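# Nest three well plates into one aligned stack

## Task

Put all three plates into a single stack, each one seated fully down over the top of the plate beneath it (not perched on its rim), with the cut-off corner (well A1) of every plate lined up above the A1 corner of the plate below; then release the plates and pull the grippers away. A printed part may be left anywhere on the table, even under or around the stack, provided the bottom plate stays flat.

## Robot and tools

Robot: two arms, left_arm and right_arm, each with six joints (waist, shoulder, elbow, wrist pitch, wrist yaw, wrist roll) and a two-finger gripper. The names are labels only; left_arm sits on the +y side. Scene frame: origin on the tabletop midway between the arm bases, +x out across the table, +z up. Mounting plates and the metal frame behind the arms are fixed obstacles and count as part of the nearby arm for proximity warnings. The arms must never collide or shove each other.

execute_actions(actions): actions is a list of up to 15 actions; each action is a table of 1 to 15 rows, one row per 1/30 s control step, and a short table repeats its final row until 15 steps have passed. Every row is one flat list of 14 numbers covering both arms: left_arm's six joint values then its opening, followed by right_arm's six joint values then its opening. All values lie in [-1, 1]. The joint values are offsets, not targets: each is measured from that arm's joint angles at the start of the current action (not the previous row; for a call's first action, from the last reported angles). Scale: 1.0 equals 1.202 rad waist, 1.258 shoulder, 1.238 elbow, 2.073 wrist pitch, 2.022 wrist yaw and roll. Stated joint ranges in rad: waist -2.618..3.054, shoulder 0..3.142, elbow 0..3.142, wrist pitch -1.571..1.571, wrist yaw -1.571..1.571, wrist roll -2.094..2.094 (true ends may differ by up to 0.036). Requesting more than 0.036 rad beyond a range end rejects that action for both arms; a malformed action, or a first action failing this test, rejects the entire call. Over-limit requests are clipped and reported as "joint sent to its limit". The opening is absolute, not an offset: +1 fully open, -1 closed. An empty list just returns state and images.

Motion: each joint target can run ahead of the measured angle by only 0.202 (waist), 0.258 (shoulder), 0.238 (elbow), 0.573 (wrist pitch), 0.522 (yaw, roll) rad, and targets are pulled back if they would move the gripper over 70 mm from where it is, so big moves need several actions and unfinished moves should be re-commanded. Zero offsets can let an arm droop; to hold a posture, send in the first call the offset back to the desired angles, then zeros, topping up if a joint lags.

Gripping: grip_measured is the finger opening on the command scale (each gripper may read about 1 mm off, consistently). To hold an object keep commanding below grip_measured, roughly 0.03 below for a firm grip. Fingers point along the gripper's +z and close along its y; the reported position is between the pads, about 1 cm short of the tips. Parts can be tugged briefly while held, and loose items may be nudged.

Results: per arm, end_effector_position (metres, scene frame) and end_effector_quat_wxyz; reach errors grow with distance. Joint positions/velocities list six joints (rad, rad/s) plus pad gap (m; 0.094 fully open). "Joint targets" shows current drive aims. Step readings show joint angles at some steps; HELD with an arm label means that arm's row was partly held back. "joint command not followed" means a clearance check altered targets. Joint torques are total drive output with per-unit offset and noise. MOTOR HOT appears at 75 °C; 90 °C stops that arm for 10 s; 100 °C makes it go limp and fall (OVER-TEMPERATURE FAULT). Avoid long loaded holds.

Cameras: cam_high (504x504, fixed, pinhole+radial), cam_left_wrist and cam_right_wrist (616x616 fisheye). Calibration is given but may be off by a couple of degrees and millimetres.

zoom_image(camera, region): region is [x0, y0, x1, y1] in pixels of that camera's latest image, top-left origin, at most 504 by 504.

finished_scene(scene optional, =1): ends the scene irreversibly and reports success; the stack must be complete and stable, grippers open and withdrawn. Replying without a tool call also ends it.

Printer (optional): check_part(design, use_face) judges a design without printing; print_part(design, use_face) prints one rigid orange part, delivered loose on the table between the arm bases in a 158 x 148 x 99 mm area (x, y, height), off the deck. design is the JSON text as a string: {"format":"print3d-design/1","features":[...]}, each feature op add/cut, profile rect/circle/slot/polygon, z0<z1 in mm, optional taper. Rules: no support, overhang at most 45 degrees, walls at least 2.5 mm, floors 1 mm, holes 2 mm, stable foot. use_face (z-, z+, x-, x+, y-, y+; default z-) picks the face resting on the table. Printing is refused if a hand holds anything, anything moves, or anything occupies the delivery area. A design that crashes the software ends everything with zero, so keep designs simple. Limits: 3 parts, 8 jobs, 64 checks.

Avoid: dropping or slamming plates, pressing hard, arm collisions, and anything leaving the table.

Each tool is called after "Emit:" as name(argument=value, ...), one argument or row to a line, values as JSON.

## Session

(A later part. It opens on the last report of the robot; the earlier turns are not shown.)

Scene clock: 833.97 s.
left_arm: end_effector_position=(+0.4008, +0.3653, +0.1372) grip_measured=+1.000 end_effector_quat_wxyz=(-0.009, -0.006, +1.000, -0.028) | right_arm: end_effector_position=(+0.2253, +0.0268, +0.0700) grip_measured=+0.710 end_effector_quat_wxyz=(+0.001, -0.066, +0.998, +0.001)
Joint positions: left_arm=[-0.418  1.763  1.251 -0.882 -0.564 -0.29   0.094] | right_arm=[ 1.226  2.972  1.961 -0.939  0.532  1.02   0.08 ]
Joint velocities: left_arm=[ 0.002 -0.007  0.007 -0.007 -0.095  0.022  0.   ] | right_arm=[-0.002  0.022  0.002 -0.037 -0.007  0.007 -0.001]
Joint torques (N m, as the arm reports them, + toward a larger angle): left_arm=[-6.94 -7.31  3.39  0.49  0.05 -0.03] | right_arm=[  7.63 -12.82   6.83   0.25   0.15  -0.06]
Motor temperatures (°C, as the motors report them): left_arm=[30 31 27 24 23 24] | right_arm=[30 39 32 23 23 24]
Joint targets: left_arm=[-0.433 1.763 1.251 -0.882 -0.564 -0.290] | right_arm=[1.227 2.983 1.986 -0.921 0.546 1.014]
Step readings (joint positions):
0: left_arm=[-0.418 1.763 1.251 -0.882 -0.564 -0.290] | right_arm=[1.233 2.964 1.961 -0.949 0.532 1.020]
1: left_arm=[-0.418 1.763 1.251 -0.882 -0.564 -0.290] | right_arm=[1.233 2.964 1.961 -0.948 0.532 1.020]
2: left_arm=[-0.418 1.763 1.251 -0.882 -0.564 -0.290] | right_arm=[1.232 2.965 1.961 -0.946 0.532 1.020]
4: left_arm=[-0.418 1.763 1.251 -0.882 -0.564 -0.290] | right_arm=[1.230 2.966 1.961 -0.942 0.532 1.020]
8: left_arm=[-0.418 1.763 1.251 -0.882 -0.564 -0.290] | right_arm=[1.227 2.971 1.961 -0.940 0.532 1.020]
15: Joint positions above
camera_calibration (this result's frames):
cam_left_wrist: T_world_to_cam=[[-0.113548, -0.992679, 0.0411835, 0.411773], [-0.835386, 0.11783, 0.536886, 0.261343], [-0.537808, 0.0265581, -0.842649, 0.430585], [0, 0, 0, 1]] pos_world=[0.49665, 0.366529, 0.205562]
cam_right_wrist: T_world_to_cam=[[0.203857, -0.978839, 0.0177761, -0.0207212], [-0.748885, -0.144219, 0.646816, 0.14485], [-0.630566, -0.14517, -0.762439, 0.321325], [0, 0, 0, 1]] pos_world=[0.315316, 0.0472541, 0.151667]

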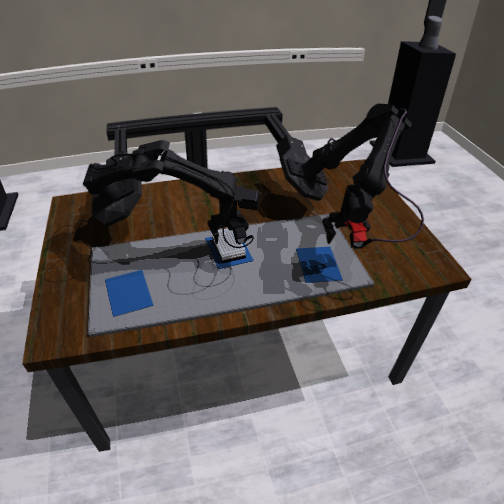

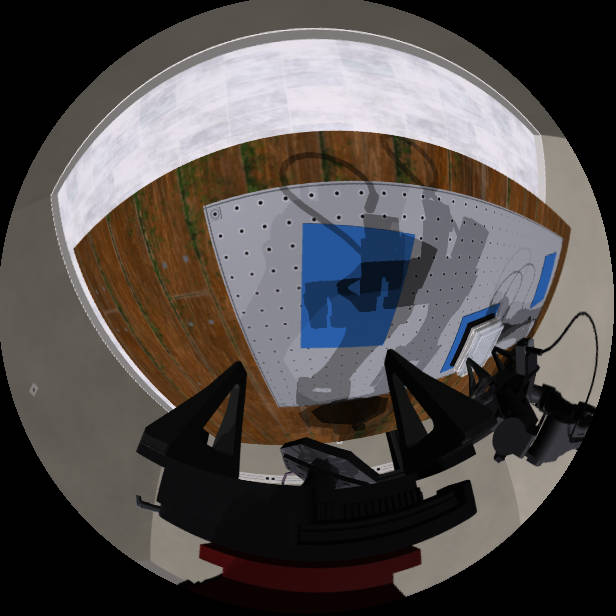

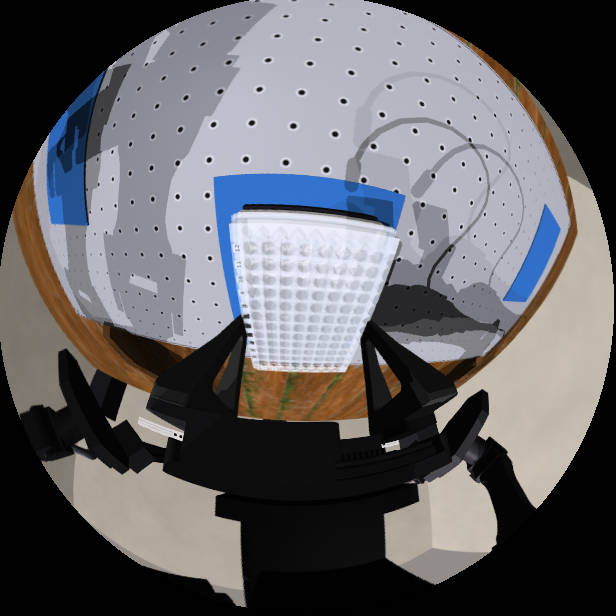

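Emit:
execute_actions(
  actions=[
    [[-0.013,0,0,0,0,0,1,0.001,0.012,0.02,0.008,0.007,-0.011,0.68]],
  ],
)

Emit:
zoom_image(
  camera="cam_right_wrist",
  region=[220, 190, 290, 240],
)

Emit:
zoom_image(
  camera="cam_right_wrist",
  region=[340, 200, 410, 250],
)

Scene clock: 847.77 s.
left_arm: end_effector_position=(+0.4008, +0.3653, +0.1372) grip_measured=+1.000 end_effector_quat_wxyz=(-0.009, -0.006, +1.000, -0.028) | right_arm: end_effector_position=(+0.2254, +0.0269, +0.0700) grip_measured=+0.710 end_effector_quat_wxyz=(+0.001, -0.073, +0.997, +0.001)
Joint positions: left_arm=[-0.418  1.763  1.251 -0.882 -0.564 -0.29   0.094] | right_arm=[ 1.226  2.972  1.961 -0.938  0.532  1.004  0.08 ]
Joint velocities: left_arm=[ 0.002 -0.007 -0.012 -0.051 -0.066  0.081  0.   ] | right_arm=[ 0.002  0.017  0.012 -0.007 -0.081 -0.051 -0.   ]
Joint torques (N m, as the arm reports them, + toward a larger angle): left_arm=[-6.92 -7.3   3.4   0.49  0.05 -0.03] | right_arm=[  7.69 -12.42   6.89   0.25   0.14  -0.16]
Motor temperatures (°C, as the motors report them): left_arm=[30 31 27 24 23 24] | right_arm=[30 40 32 23 23 24]
Joint targets: left_arm=[-0.433 1.763 1.251 -0.882 -0.564 -0.290] | right_arm=[1.228 2.987 1.986 -0.922 0.546 0.997]
Step readings (joint positions):
0: left_arm=[-0.418 1.763 1.251 -0.882 -0.564 -0.290] | right_arm=[1.226 2.972 1.961 -0.938 0.532 1.020]
1: left_arm=[-0.418 1.763 1.251 -0.882 -0.564 -0.290] | right_arm=[1.226 2.972 1.961 -0.938 0.532 1.017]
2: left_arm=[-0.418 1.763 1.251 -0.882 -0.564 -0.290] | right_arm=[1.226 2.972 1.961 -0.938 0.532 1.015]
4: left_arm=[-0.418 1.763 1.251 -0.882 -0.564 -0.290] | right_arm=[1.226 2.972 1.961 -0.938 0.532 1.010]
8: left_arm=[-0.418 1.763 1.251 -0.882 -0.564 -0.290] | right_arm=[1.226 2.972 1.961 -0.938 0.532 1.006]
15: Joint positions above
camera_calibration (this result's frames):
cam_left_wrist: T_world_to_cam=[[-0.113548, -0.992679, 0.0411835, 0.411773], [-0.835386, 0.11783, 0.536886, 0.261343], [-0.537808, 0.0265581, -0.842649, 0.430585], [0, 0, 0, 1]] pos_world=[0.49665, 0.366529, 0.205562]
cam_right_wrist: T_world_to_cam=[[0.218949, -0.975578, 0.0175483, -0.0241252], [-0.746679, -0.155946, 0.646646, 0.144717], [-0.628118, -0.154686, -0.762588, 0.321073], [0, 0, 0, 1]] pos_world=[0.315011, 0.0486973, 0.151689]

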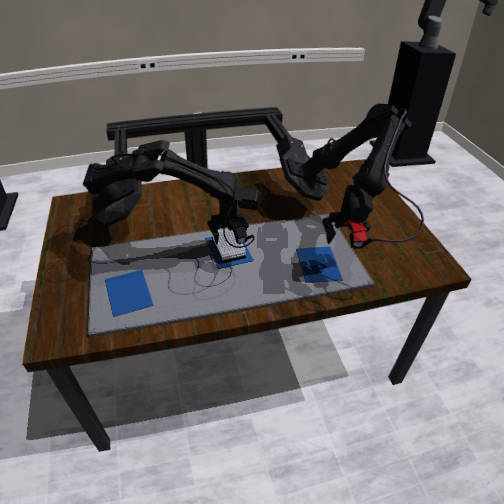

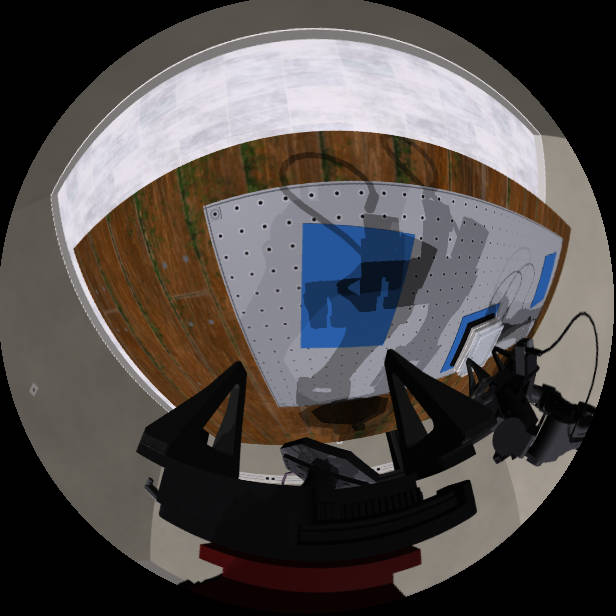

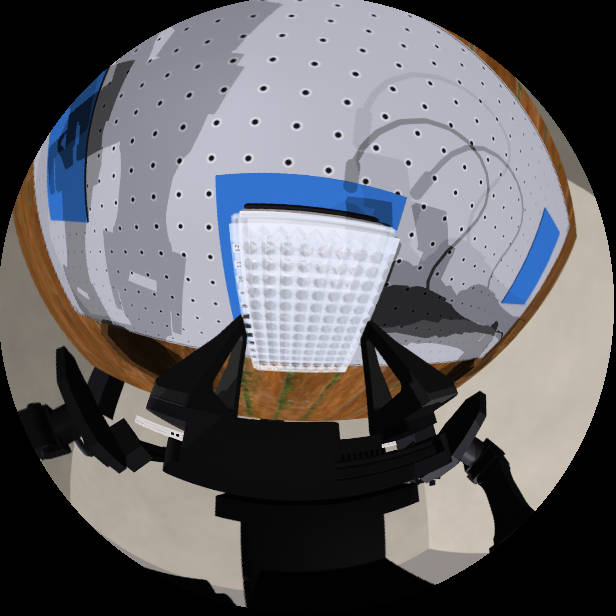

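Region (220, 190, 290, 240) of cam_right_wrist's 616x616 image, scaled by 7.200, with more detail than that image has; it fills the top 360 rows of this view, and the rest is white.

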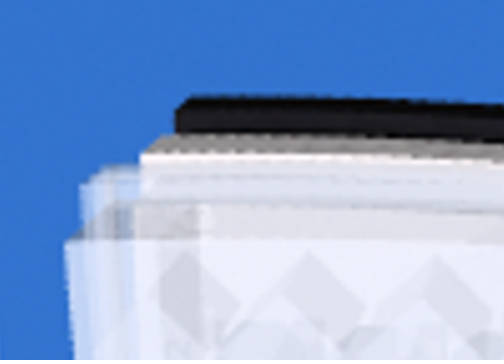

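Region (340, 200, 410, 250) of cam_right_wrist's 616x616 image, scaled by 7.200, with more detail than that image has; it fills the top 360 rows of this view, and the rest is white.

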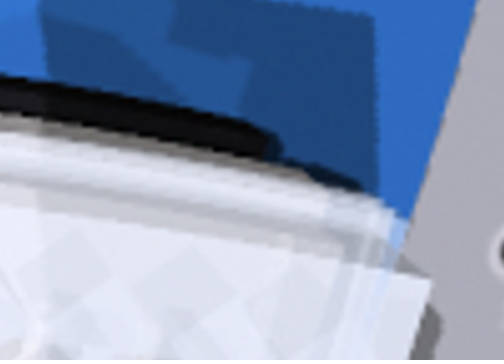

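Emit:
execute_actions(
  actions=[
    [[-0.013,0,0,0,0,0,1,0.001,0.0145,0.02,0.0115,0.007,0.008,0.68]],
  ],
)

Emit:
zoom_image(
  camera="cam_right_wrist",
  region=[220, 190, 290, 240],
)

Emit:
zoom_image(
  camera="cam_right_wrist",
  region=[340, 200, 410, 250],
)

Scene clock: 859.73 s.
left_arm: end_effector_position=(+0.4008, +0.3653, +0.1372) grip_measured=+1.000 end_effector_quat_wxyz=(-0.009, -0.006, +1.000, -0.028) | right_arm: end_effector_position=(+0.2259, +0.0282, +0.0700) grip_measured=+0.710 end_effector_quat_wxyz=(+0.002, -0.067, +0.998, +0.004)
Joint positions: left_arm=[-0.418  1.763  1.251 -0.882 -0.564 -0.29   0.094] | right_arm=[ 1.226  2.972  1.961 -0.932  0.532  1.013  0.08 ]
Joint velocities: left_arm=[-0.007 -0.012 -0.017  0.022  0.007 -0.081  0.   ] | right_arm=[-0.002 -0.007 -0.002 -0.11   0.022  0.007  0.   ]
Joint torques (N m, as the arm reports them, + toward a larger angle): left_arm=[-6.93 -7.3   3.38  0.49  0.05 -0.03] | right_arm=[  7.69 -12.18   6.91   0.24   0.14   0.07]
Motor temperatures (°C, as the motors report them): left_arm=[30 31 27 24 23 24] | right_arm=[30 39 32 23 23 24]
Joint targets: left_arm=[-0.433 1.763 1.251 -0.882 -0.564 -0.290] | right_arm=[1.228 2.990 1.986 -0.915 0.546 1.020]
Step readings (joint positions):
0: left_arm=[-0.418 1.763 1.251 -0.882 -0.564 -0.290] | right_arm=[1.226 2.972 1.961 -0.938 0.532 1.003]
1: left_arm=[-0.418 1.763 1.251 -0.882 -0.564 -0.290] | right_arm=[1.226 2.972 1.961 -0.938 0.532 1.005]
2: left_arm=[-0.418 1.763 1.251 -0.882 -0.564 -0.290] | right_arm=[1.226 2.972 1.961 -0.937 0.532 1.007]
4: left_arm=[-0.418 1.763 1.251 -0.882 -0.564 -0.290] | right_arm=[1.226 2.972 1.961 -0.935 0.532 1.009]
8: left_arm=[-0.418 1.763 1.251 -0.882 -0.564 -0.290] | right_arm=[1.226 2.972 1.961 -0.933 0.532 1.012]
15: Joint positions above
camera_calibration (this result's frames):
cam_left_wrist: T_world_to_cam=[[-0.113548, -0.992679, 0.0411835, 0.411773], [-0.835386, 0.11783, 0.536886, 0.261343], [-0.537808, 0.0265581, -0.842649, 0.430585], [0, 0, 0, 1]] pos_world=[0.49665, 0.366529, 0.205562]
cam_right_wrist: T_world_to_cam=[[0.20658, -0.97834, 0.0132658, -0.0198586], [-0.749957, -0.149619, 0.644343, 0.146048], [-0.628402, -0.143057, -0.764621, 0.321501], [0, 0, 0, 1]] pos_world=[0.315665, 0.0484163, 0.151985]

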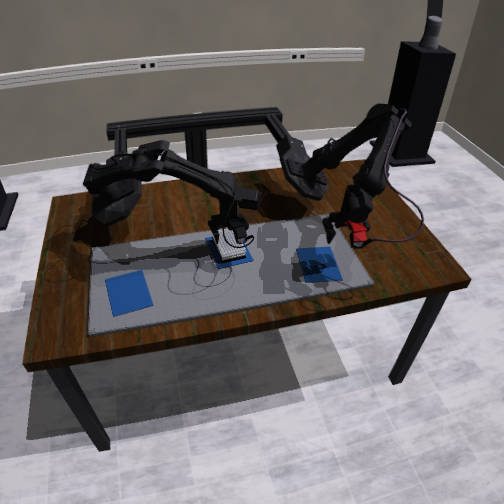

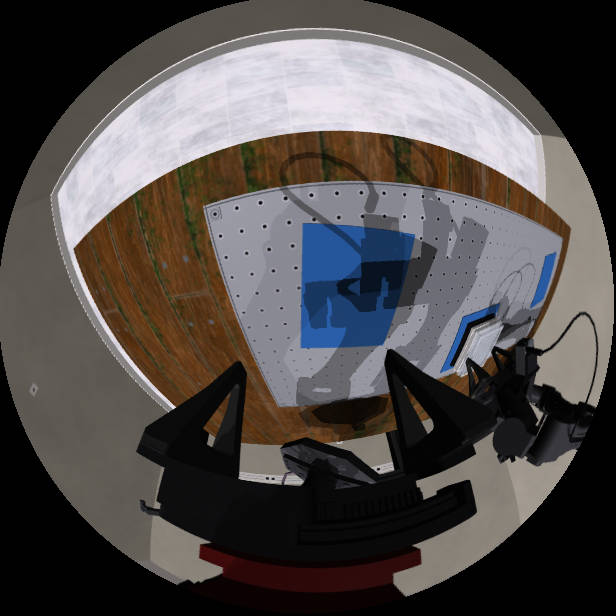

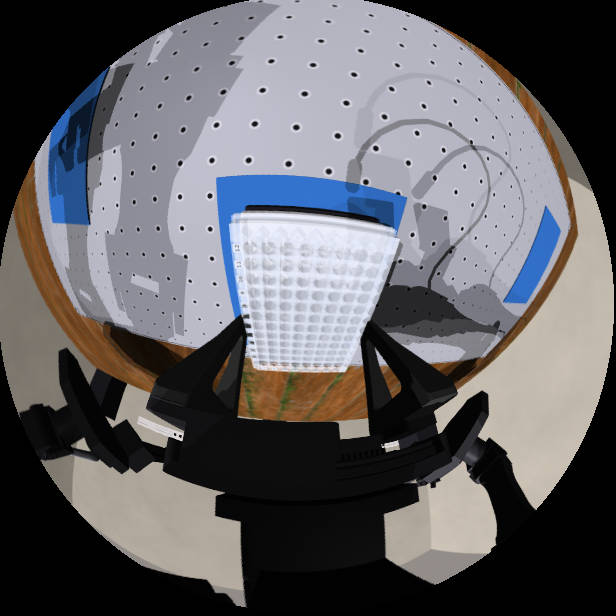

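Region (220, 190, 290, 240) of cam_right_wrist's 616x616 image, scaled by 7.200, with more detail than that image has; it fills the top 360 rows of this view, and the rest is white.

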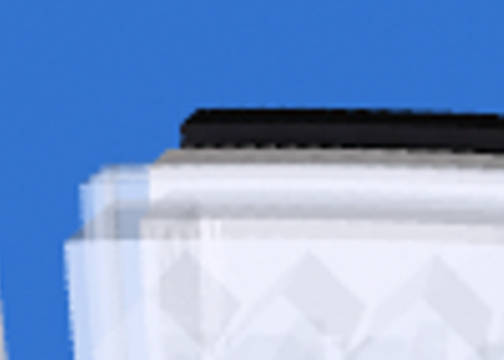

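Region (340, 200, 410, 250) of cam_right_wrist's 616x616 image, scaled by 7.200, with more detail than that image has; it fills the top 360 rows of this view, and the rest is white.

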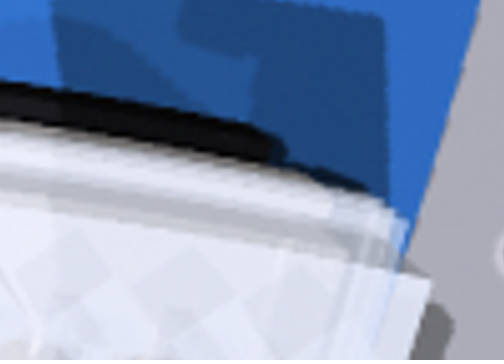

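Emit:
execute_actions(
  actions=[
    [[-0.013,0,0,0,0,0,1,0.001,0.022,0.02,0.007,0.007,0.005,0.68],[-0.013,0,0,0,0,0,1,0.001,0.022,0.02,0.007,0.007,0.005,0.68],[-0.013,0,0,0,0,0,1,0.001,0.0135,0.02,0.007,0.007,0.005,0.68]],
  ],
)

Emit:
zoom_image(
  camera="cam_right_wrist",
  region=[220, 190, 290, 240],
)

Emit:
zoom_image(
  camera="cam_right_wrist",
  region=[340, 200, 410, 250],
)

Scene clock: 869.03 s.
left_arm: end_effector_position=(+0.4008, +0.3653, +0.1372) grip_measured=+1.000 end_effector_quat_wxyz=(-0.009, -0.006, +1.000, -0.028) | right_arm: end_effector_position=(+0.2247, +0.0281, +0.0675) grip_measured=+0.710 end_effector_quat_wxyz=(+0.002, -0.066, +0.998, +0.002)
Joint positions: left_arm=[-0.418  1.763  1.251 -0.882 -0.564 -0.29   0.094] | right_arm=[ 1.226  2.978  1.961 -0.93   0.534  1.016  0.08 ]
Joint velocities: left_arm=[-0.007 -0.027 -0.012 -0.022  0.11  -0.037  0.   ] | right_arm=[-0.007  0.007 -0.002 -0.066 -0.037  0.022 -0.   ]
Joint torques (N m, as the arm reports them, + toward a larger angle): left_arm=[-6.92 -7.29  3.39  0.49  0.06 -0.03] | right_arm=[  7.7  -12.95   6.94   0.23   0.15   0.08]
Motor temperatures (°C, as the motors report them): left_arm=[30 31 27 24 23 24] | right_arm=[30 39 32 23 23 24]
Joint targets: left_arm=[-0.433 1.763 1.251 -0.882 -0.564 -0.290] | right_arm=[1.228 2.989 1.986 -0.918 0.546 1.023]
Step readings (joint positions):
0: left_arm=[-0.418 1.763 1.251 -0.882 -0.564 -0.290] | right_arm=[1.226 2.972 1.961 -0.932 0.532 1.014]
1: left_arm=[-0.418 1.763 1.251 -0.882 -0.564 -0.290] | right_arm=[1.226 2.973 1.961 -0.932 0.532 1.014]
2: left_arm=[-0.418 1.763 1.251 -0.882 -0.564 -0.290] | right_arm=[1.226 2.975 1.961 -0.931 0.532 1.015]
4: left_arm=[-0.418 1.763 1.251 -0.882 -0.564 -0.290] | right_arm=[1.226 2.978 1.961 -0.930 0.533 1.016]
8: left_arm=[-0.418 1.763 1.251 -0.882 -0.564 -0.290] | right_arm=[1.226 2.978 1.961 -0.930 0.534 1.016]
15: Joint positions above
camera_calibration (this result's frames):
cam_left_wrist: T_world_to_cam=[[-0.113548, -0.992679, 0.0411835, 0.411773], [-0.835386, 0.11783, 0.536886, 0.261343], [-0.537808, 0.0265581, -0.842649, 0.430585], [0, 0, 0, 1]] pos_world=[0.49665, 0.366529, 0.205562]
cam_right_wrist: T_world_to_cam=[[0.205274, -0.978561, 0.0167718, -0.0195494], [-0.750488, -0.146386, 0.644468, 0.146723], [-0.628196, -0.14488, -0.764448, 0.31889], [0, 0, 0, 1]] pos_world=[0.314453, 0.0485486, 0.149544]

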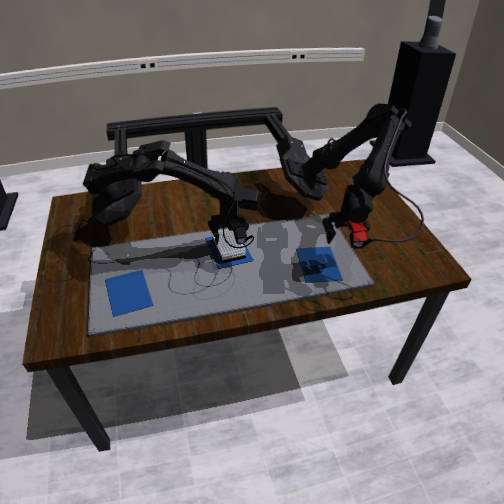

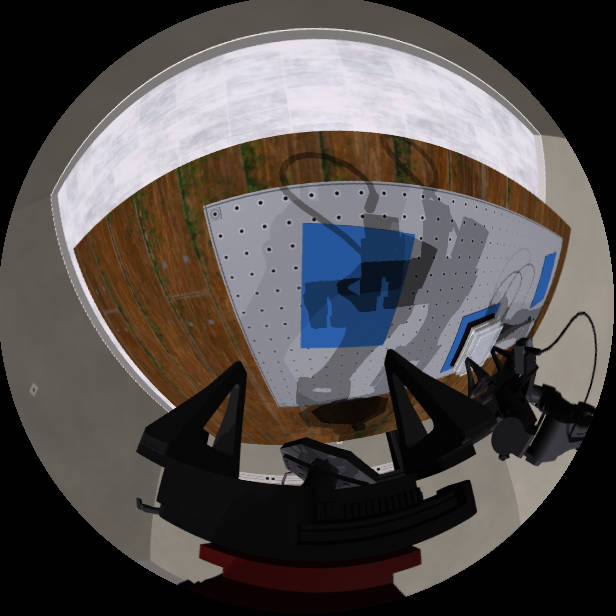

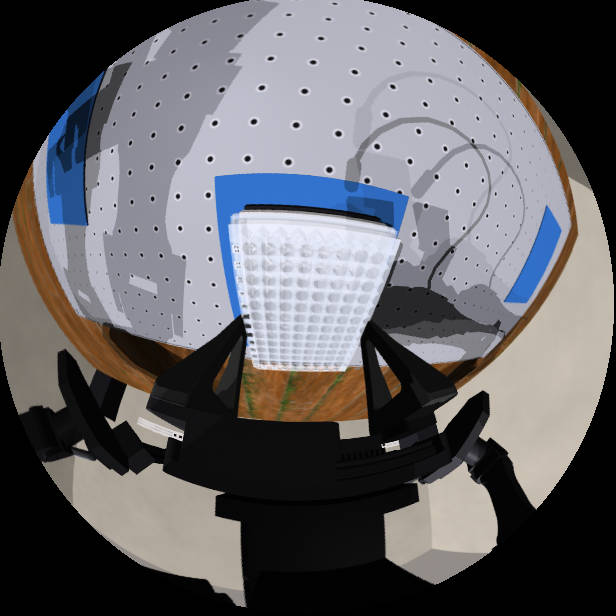

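Region (220, 190, 290, 240) of cam_right_wrist's 616x616 image, scaled by 7.200, with more detail than that image has; it fills the top 360 rows of this view, and the rest is white.

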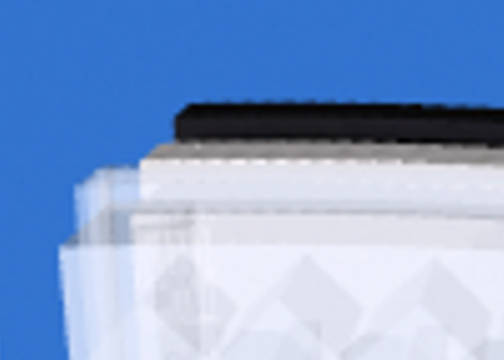

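Region (340, 200, 410, 250) of cam_right_wrist's 616x616 image, scaled by 7.200, with more detail than that image has; it fills the top 360 rows of this view, and the rest is white.

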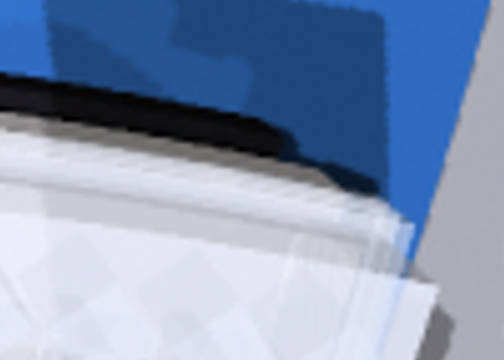

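Emit:
execute_actions(
  actions=[
    [[-0.013,0,0,0,0,0,1,0.001,0.005,0.02,0,-0.01,0,0.68]],
  ],
)

Emit:
zoom_image(
  camera="cam_right_wrist",
  region=[220, 190, 290, 240],
)

Emit:
zoom_image(
  camera="cam_right_wrist",
  region=[340, 200, 410, 250],
)

Scene clock: 878.27 s.
left_arm: end_effector_position=(+0.4008, +0.3653, +0.1372) grip_measured=+1.000 end_effector_quat_wxyz=(-0.009, -0.006, +1.000, -0.028) | right_arm: end_effector_position=(+0.2242, +0.0283, +0.0675) grip_measured=+0.710 end_effector_quat_wxyz=(+0.001, -0.066, +0.998, +0.003)
Joint positions: left_arm=[-0.418  1.763  1.251 -0.882 -0.564 -0.29   0.094] | right_arm=[ 1.226  2.978  1.961 -0.93   0.531  1.016  0.08 ]
Joint velocities: left_arm=[ 0.002 -0.012 -0.007 -0.007  0.037  0.022  0.   ] | right_arm=[ 0.007 -0.017  0.002  0.022  0.037  0.037  0.001]
Joint torques (N m, as the arm reports them, + toward a larger angle): left_arm=[-6.93 -7.32  3.4   0.49  0.05 -0.04] | right_arm=[  7.73 -13.3    6.87   0.11  -0.2   -0.01]
Motor temperatures (°C, as the motors report them): left_arm=[30 31 27 24 23 24] | right_arm=[30 40 32 23 23 24]
Joint targets: left_arm=[-0.433 1.763 1.251 -0.882 -0.564 -0.290] | right_arm=[1.228 2.984 1.986 -0.930 0.514 1.016]
Step readings (joint positions):
0: left_arm=[-0.418 1.763 1.251 -0.882 -0.564 -0.290] | right_arm=[1.226 2.978 1.961 -0.930 0.534 1.016]
1: left_arm=[-0.418 1.763 1.251 -0.882 -0.564 -0.290] | right_arm=[1.226 2.978 1.961 -0.930 0.532 1.016]
2: left_arm=[-0.418 1.763 1.251 -0.882 -0.564 -0.290] | right_arm=[1.226 2.978 1.961 -0.930 0.531 1.016]
4: left_arm=[-0.418 1.763 1.251 -0.882 -0.564 -0.290] | right_arm=[1.226 2.978 1.961 -0.930 0.531 1.016]
8: left_arm=[-0.418 1.763 1.251 -0.882 -0.564 -0.290] | right_arm=[1.226 2.978 1.961 -0.930 0.531 1.016]
15: Joint positions above
camera_calibration (this result's frames):
cam_left_wrist: T_world_to_cam=[[-0.113548, -0.992679, 0.0411835, 0.411773], [-0.835386, 0.11783, 0.536886, 0.261343], [-0.537808, 0.0265581, -0.842649, 0.430585], [0, 0, 0, 1]] pos_world=[0.49665, 0.366529, 0.205562]
cam_right_wrist: T_world_to_cam=[[0.205335, -0.978577, 0.0149781, -0.0191218], [-0.748689, -0.147204, 0.646372, 0.145875], [-0.63032, -0.143937, -0.762876, 0.318954], [0, 0, 0, 1]] pos_world=[0.314184, 0.0486704, 0.149319]

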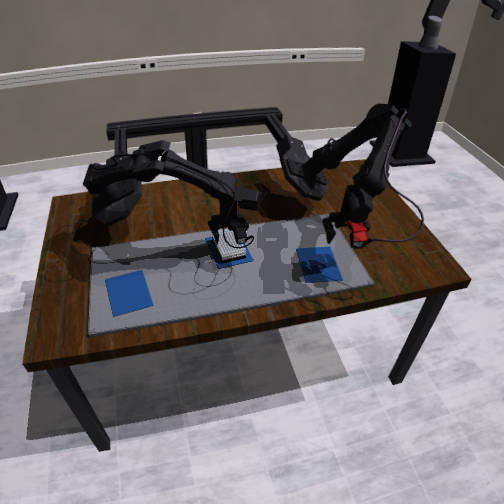

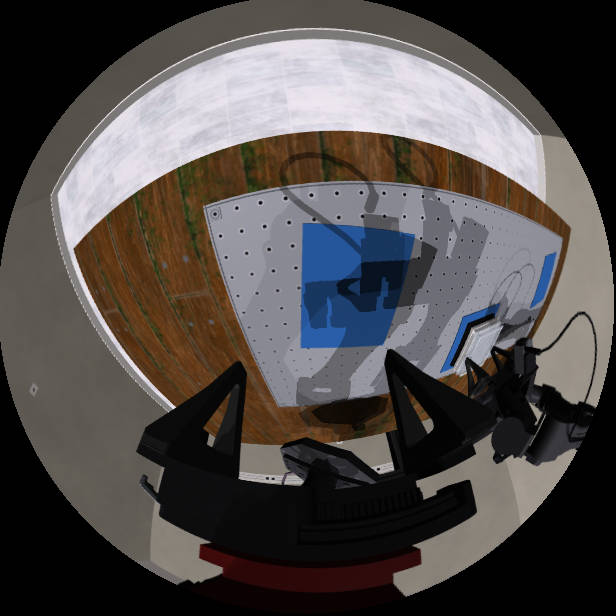

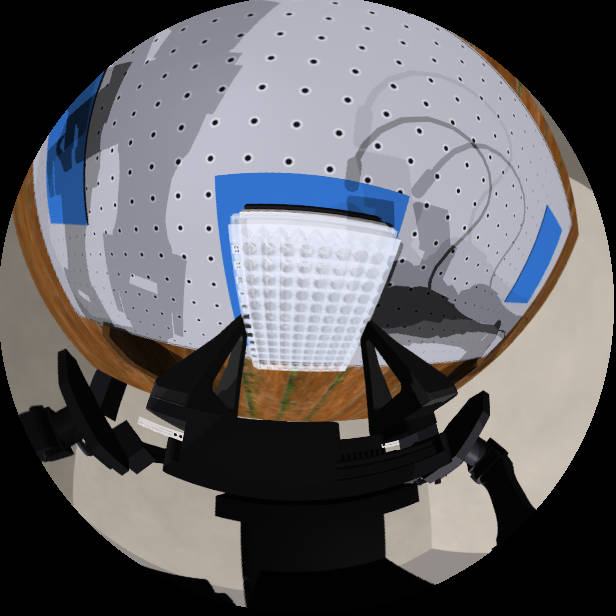

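Region (220, 190, 290, 240) of cam_right_wrist's 616x616 image, scaled by 7.200, with more detail than that image has; it fills the top 360 rows of this view, and the rest is white.

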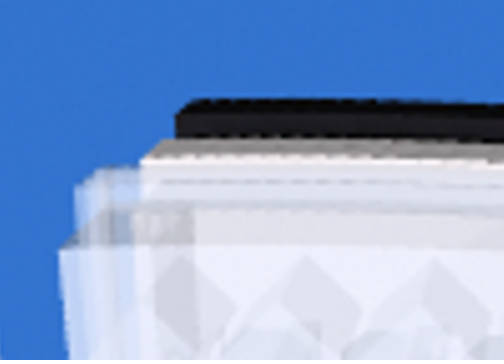

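Region (340, 200, 410, 250) of cam_right_wrist's 616x616 image, scaled by 7.200, with more detail than that image has; it fills the top 360 rows of this view, and the rest is white.

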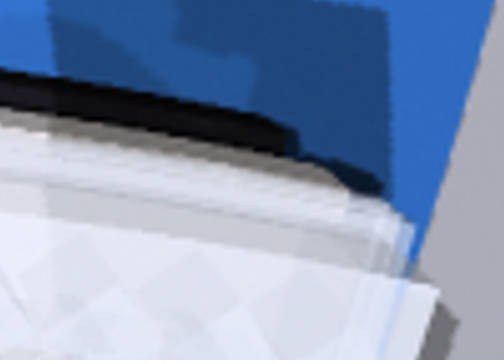

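Emit:
execute_actions(
  actions=[
    [[-0.013,0,0,0,0,0,1,0.001,0.005,0.02,0,-0.012,0,0.68]],
    [[-0.013,0,0,0,0,0,1,0.001,0.005,0.02,0,0,0,0.78]],
  ],
)

Emit:
zoom_image(
  camera="cam_right_wrist",
  region=[220, 190, 290, 240],
)

Emit:
zoom_image(
  camera="cam_right_wrist",
  region=[340, 200, 410, 250],
)

Emit:
zoom_image(
  camera="cam_left_wrist",
  region=[430, 290, 530, 390],
)

Scene clock: 889.97 s.
left_arm: end_effector_position=(+0.4008, +0.3653, +0.1372) grip_measured=+1.000 end_effector_quat_wxyz=(-0.009, -0.006, +1.000, -0.028) | right_arm: end_effector_position=(+0.2236, +0.0286, +0.0674) grip_measured=+0.778 end_effector_quat_wxyz=(-0.000, -0.066, +0.998, +0.003)
Joint positions: left_arm=[-0.418  1.763  1.251 -0.882 -0.564 -0.29   0.094] | right_arm=[ 1.226  2.978  1.961 -0.93   0.527  1.016  0.084]
Joint velocities: left_arm=[-0.007  0.012  0.007 -0.022 -0.022 -0.022  0.   ] | right_arm=[ 0.002  0.007 -0.007 -0.022 -0.125 -0.066 -0.   ]
Joint torques (N m, as the arm reports them, + toward a larger angle): left_arm=[-6.93 -7.29  3.38  0.49  0.05 -0.03] | right_arm=[  7.56 -13.35   6.87   0.12  -0.02  -0.01]
Motor temperatures (°C, as the motors report them): left_arm=[30 31 27 24 23 24] | right_arm=[31 40 32 23 23 24]
Joint targets: left_arm=[-0.433 1.763 1.251 -0.882 -0.564 -0.290] | right_arm=[1.228 2.985 1.986 -0.930 0.527 1.016]
Step readings (joint positions; steps 1 to 15: 1st action; 16 to 30: 2nd action):
0: left_arm=[-0.418 1.763 1.251 -0.882 -0.564 -0.290] | right_arm=[1.226 2.978 1.961 -0.930 0.531 1.016]
1: left_arm=[-0.418 1.763 1.251 -0.882 -0.564 -0.290] | right_arm=[1.226 2.978 1.961 -0.930 0.530 1.016]
2: left_arm=[-0.418 1.763 1.251 -0.882 -0.564 -0.290] | right_arm=[1.226 2.978 1.961 -0.930 0.529 1.016]
4: left_arm=[-0.418 1.763 1.251 -0.882 -0.564 -0.290] | right_arm=[1.226 2.978 1.961 -0.930 0.528 1.016]
8: left_arm=[-0.418 1.763 1.251 -0.882 -0.564 -0.290] | right_arm=[1.226 2.978 1.961 -0.930 0.527 1.016]
15: left_arm=[-0.418 1.763 1.251 -0.882 -0.564 -0.290] | right_arm=[1.226 2.978 1.961 -0.930 0.527 1.016]
16: left_arm=[-0.418 1.763 1.251 -0.882 -0.564 -0.290] | right_arm=[1.226 2.978 1.961 -0.930 0.527 1.016]
17: left_arm=[-0.418 1.763 1.251 -0.882 -0.564 -0.290] | right_arm=[1.226 2.978 1.961 -0.930 0.527 1.016]
19: left_arm=[-0.418 1.763 1.251 -0.882 -0.564 -0.290] | right_arm=[1.226 2.978 1.961 -0.930 0.527 1.016]
23: left_arm=[-0.418 1.763 1.251 -0.882 -0.564 -0.290] | right_arm=[1.226 2.978 1.961 -0.930 0.527 1.016]
30: Joint positions above
camera_calibration (this result's frames):
cam_left_wrist: T_world_to_cam=[[-0.113548, -0.992679, 0.0411835, 0.411773], [-0.835386, 0.11783, 0.536886, 0.261343], [-0.537808, 0.0265581, -0.842649, 0.430585], [0, 0, 0, 1]] pos_world=[0.49665, 0.366529, 0.205562]
cam_right_wrist: T_world_to_cam=[[0.205588, -0.978549, 0.0132267, -0.0187043], [-0.746542, -0.148077, 0.648651, 0.144896], [-0.632778, -0.143229, -0.760971, 0.318851], [0, 0, 0, 1]] pos_world=[0.313778, 0.0488215, 0.148897]

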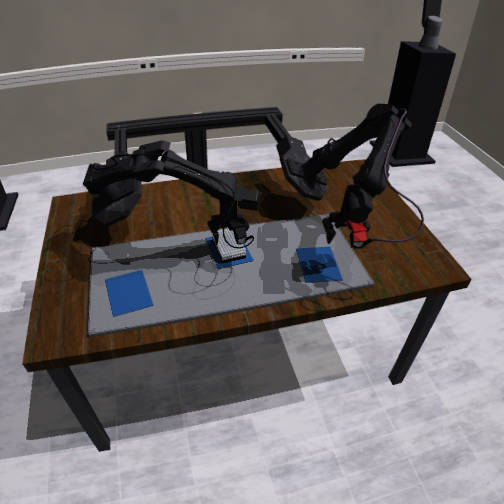

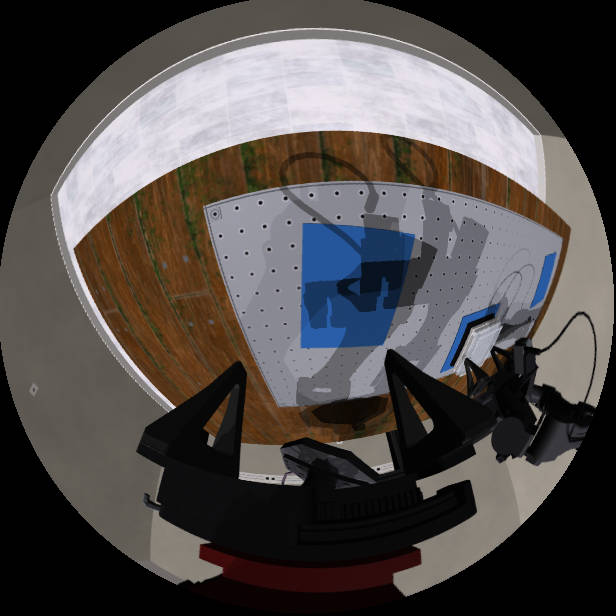

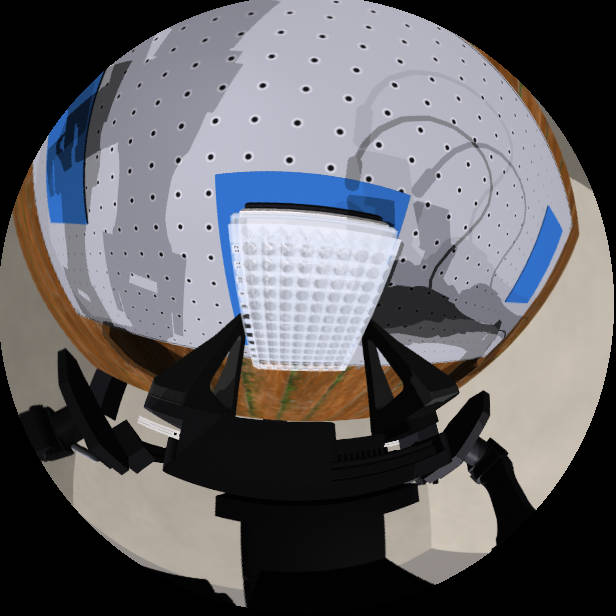

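Region (220, 190, 290, 240) of cam_right_wrist's 616x616 image, scaled by 7.200, with more detail than that image has; it fills the top 360 rows of this view, and the rest is white.

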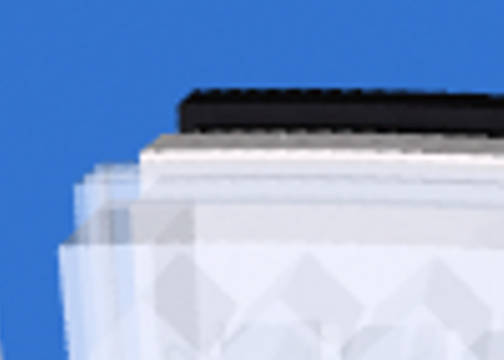

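Region (340, 200, 410, 250) of cam_right_wrist's 616x616 image, scaled by 7.200, with more detail than that image has; it fills the top 360 rows of this view, and the rest is white.

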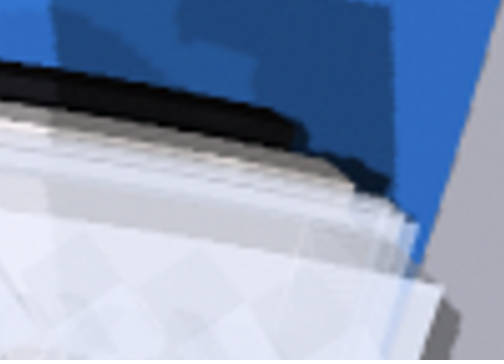

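Region (430, 290, 530, 390) of cam_left_wrist's 616x616 image, scaled by 5.040, with more detail than that image has.

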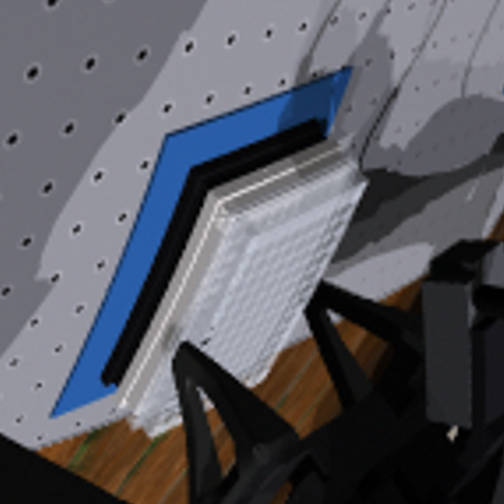

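Emit:
execute_actions(
  actions=[
    [[-0.013,0,0,0,0,0,1,0.001,0.005,0.02,0,0,0,1],[-0.013,0,0,0,0,0,1,0.001,0.005,0.02,0,0,0,1],[-0.013,0,0,0,0,0,1,0.001,0.005,0.02,0,0,0,1],[-0.013,0,0,0,0,0,1,0.001,0.005,0.02,0,0,0,1],[-0.013,0,0,0,0,0,1,-0.01,0.02,0.02,0.02,0.01,-0.008,1],[-0.013,0,0,0,0,0,1,-0.015,0.024,0.02,0.025,0.012,-0.012,1],[-0.013,0,0,0,0,0,1,-0.02,0.028,0.02,0.031,0.013,-0.016,1],[-0.013,0,0,0,0,0,1,-0.026,0.033,0.02,0.031,0.013,-0.016,1]],
  ],
)

Emit:
execute_actions(
  actions=[],
)

Scene clock: 908.80 s.
left_arm: end_effector_position=(+0.4008, +0.3653, +0.1372) grip_measured=+1.000 end_effector_quat_wxyz=(-0.009, -0.006, +1.000, -0.028) | right_arm: end_effector_position=(+0.2280, +0.0255, +0.0455) grip_measured=+1.000 end_effector_quat_wxyz=(-0.005, -0.061, +0.998, -0.002)
Joint positions: left_arm=[-0.418  1.763  1.251 -0.882 -0.564 -0.29   0.094] | right_arm=[ 1.189  3.013  1.961 -0.89   0.537  0.994  0.094]
Joint velocities: left_arm=[-0.007  0.012 -0.007  0.022  0.022 -0.037  0.   ] | right_arm=[-0.012 -0.002  0.002 -0.007 -0.066 -0.051  0.   ]
Joint torques (N m, as the arm reports them, + toward a larger angle): left_arm=[-6.95 -7.31  3.37  0.49  0.05 -0.03] | right_arm=[  8.23 -13.22   6.68   0.24   0.07  -0.07]
Motor temperatures (°C, as the motors report them): left_arm=[30 31 27 24 23 24] | right_arm=[31 41 32 23 23 24]
Joint targets: left_arm=[-0.433 1.763 1.251 -0.882 -0.564 -0.290] | right_arm=[1.195 3.020 1.986 -0.865 0.553 0.984]
Step readings (joint positions):
0: left_arm=[-0.418 1.763 1.251 -0.882 -0.564 -0.290] | right_arm=[1.226 2.978 1.961 -0.930 0.527 1.016]
1: left_arm=[-0.418 1.763 1.251 -0.882 -0.564 -0.290] | right_arm=[1.226 2.978 1.961 -0.930 0.527 1.016]
2: left_arm=[-0.418 1.763 1.251 -0.882 -0.564 -0.290] | right_arm=[1.226 2.978 1.961 -0.930 0.527 1.016]
4: left_arm=[-0.418 1.763 1.251 -0.882 -0.564 -0.290] | right_arm=[1.226 2.978 1.961 -0.930 0.527 1.016]
8: left_arm=[-0.418 1.763 1.251 -0.882 -0.564 -0.290] | right_arm=[1.217 2.989 1.961 -0.907 0.532 1.005]
15: Joint positions above
camera_calibration (this result's frames):
cam_left_wrist: T_world_to_cam=[[-0.113548, -0.992679, 0.0411835, 0.411773], [-0.835386, 0.11783, 0.536886, 0.261343], [-0.537808, 0.0265581, -0.842649, 0.430585], [0, 0, 0, 1]] pos_world=[0.49665, 0.366529, 0.205562]
cam_right_wrist: T_world_to_cam=[[0.195706, -0.980426, 0.0215572, -0.0204304], [-0.742343, -0.133746, 0.656535, 0.16025], [-0.640801, -0.144491, -0.753987, 0.306092], [0, 0, 0, 1]] pos_world=[0.319103, 0.0456298, 0.12602]

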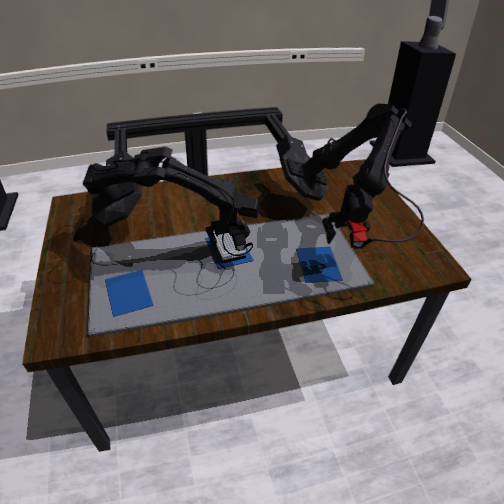

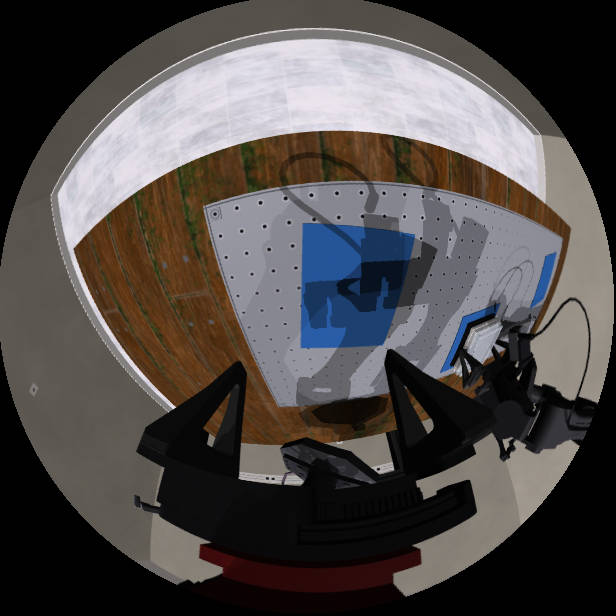

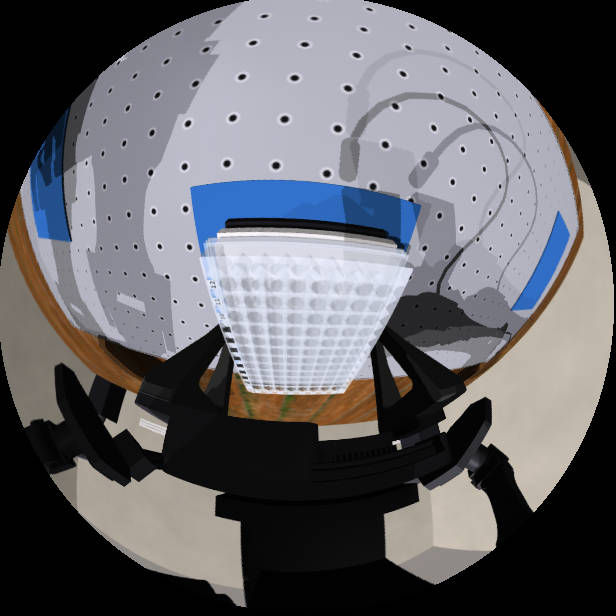

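Scene clock: 908.80 s.
left_arm: end_effector_position=(+0.4008, +0.3653, +0.1372) grip_measured=+1.000 end_effector_quat_wxyz=(-0.009, -0.006, +1.000, -0.028) | right_arm: end_effector_position=(+0.2280, +0.0255, +0.0455) grip_measured=+1.000 end_effector_quat_wxyz=(-0.005, -0.061, +0.998, -0.002)
Joint positions: left_arm=[-0.418  1.763  1.251 -0.882 -0.564 -0.29   0.094] | right_arm=[ 1.189  3.013  1.961 -0.89   0.537  0.994  0.094]
Joint velocities: left_arm=[-0.007  0.012 -0.007  0.022  0.022 -0.037  0.   ] | right_arm=[-0.012 -0.002  0.002 -0.007 -0.066 -0.051  0.   ]
Joint torques (N m, as the arm reports them, + toward a larger angle): left_arm=[-6.95 -7.31  3.37  0.49  0.05 -0.03] | right_arm=[  8.23 -13.22   6.68   0.24   0.07  -0.07]
Motor temperatures (°C, as the motors report them): left_arm=[30 31 27 24 23 24] | right_arm=[31 41 32 23 23 24]
Joint targets: left_arm=[-0.433 1.763 1.251 -0.882 -0.564 -0.290] | right_arm=[1.195 3.020 1.986 -0.865 0.553 0.984]
camera_calibration (this result's frames):
cam_left_wrist: T_world_to_cam=[[-0.113548, -0.992679, 0.0411835, 0.411773], [-0.835386, 0.11783, 0.536886, 0.261343], [-0.537808, 0.0265581, -0.842649, 0.430585], [0, 0, 0, 1]] pos_world=[0.49665, 0.366529, 0.205562]
cam_right_wrist: T_world_to_cam=[[0.195706, -0.980426, 0.0215572, -0.0204304], [-0.742343, -0.133746, 0.656535, 0.16025], [-0.640801, -0.144491, -0.753987, 0.306092], [0, 0, 0, 1]] pos_world=[0.319103, 0.0456298, 0.12602]

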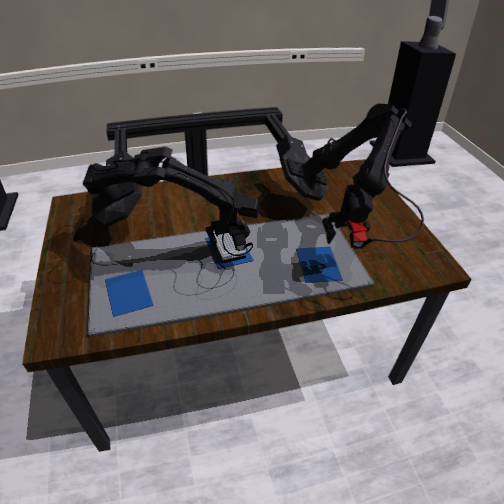

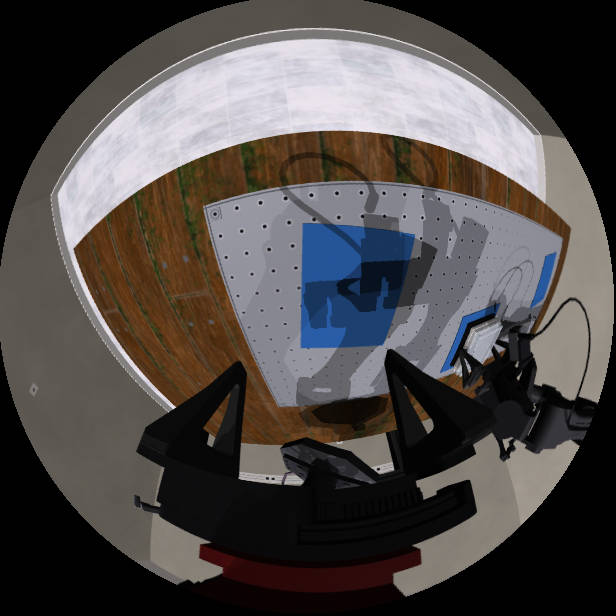

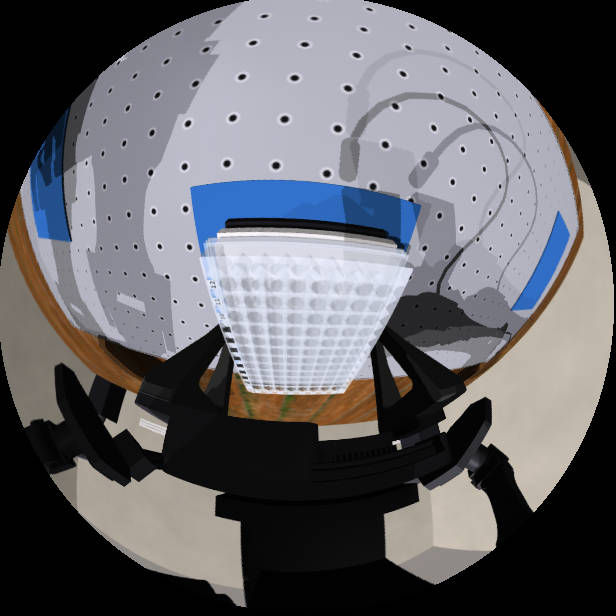

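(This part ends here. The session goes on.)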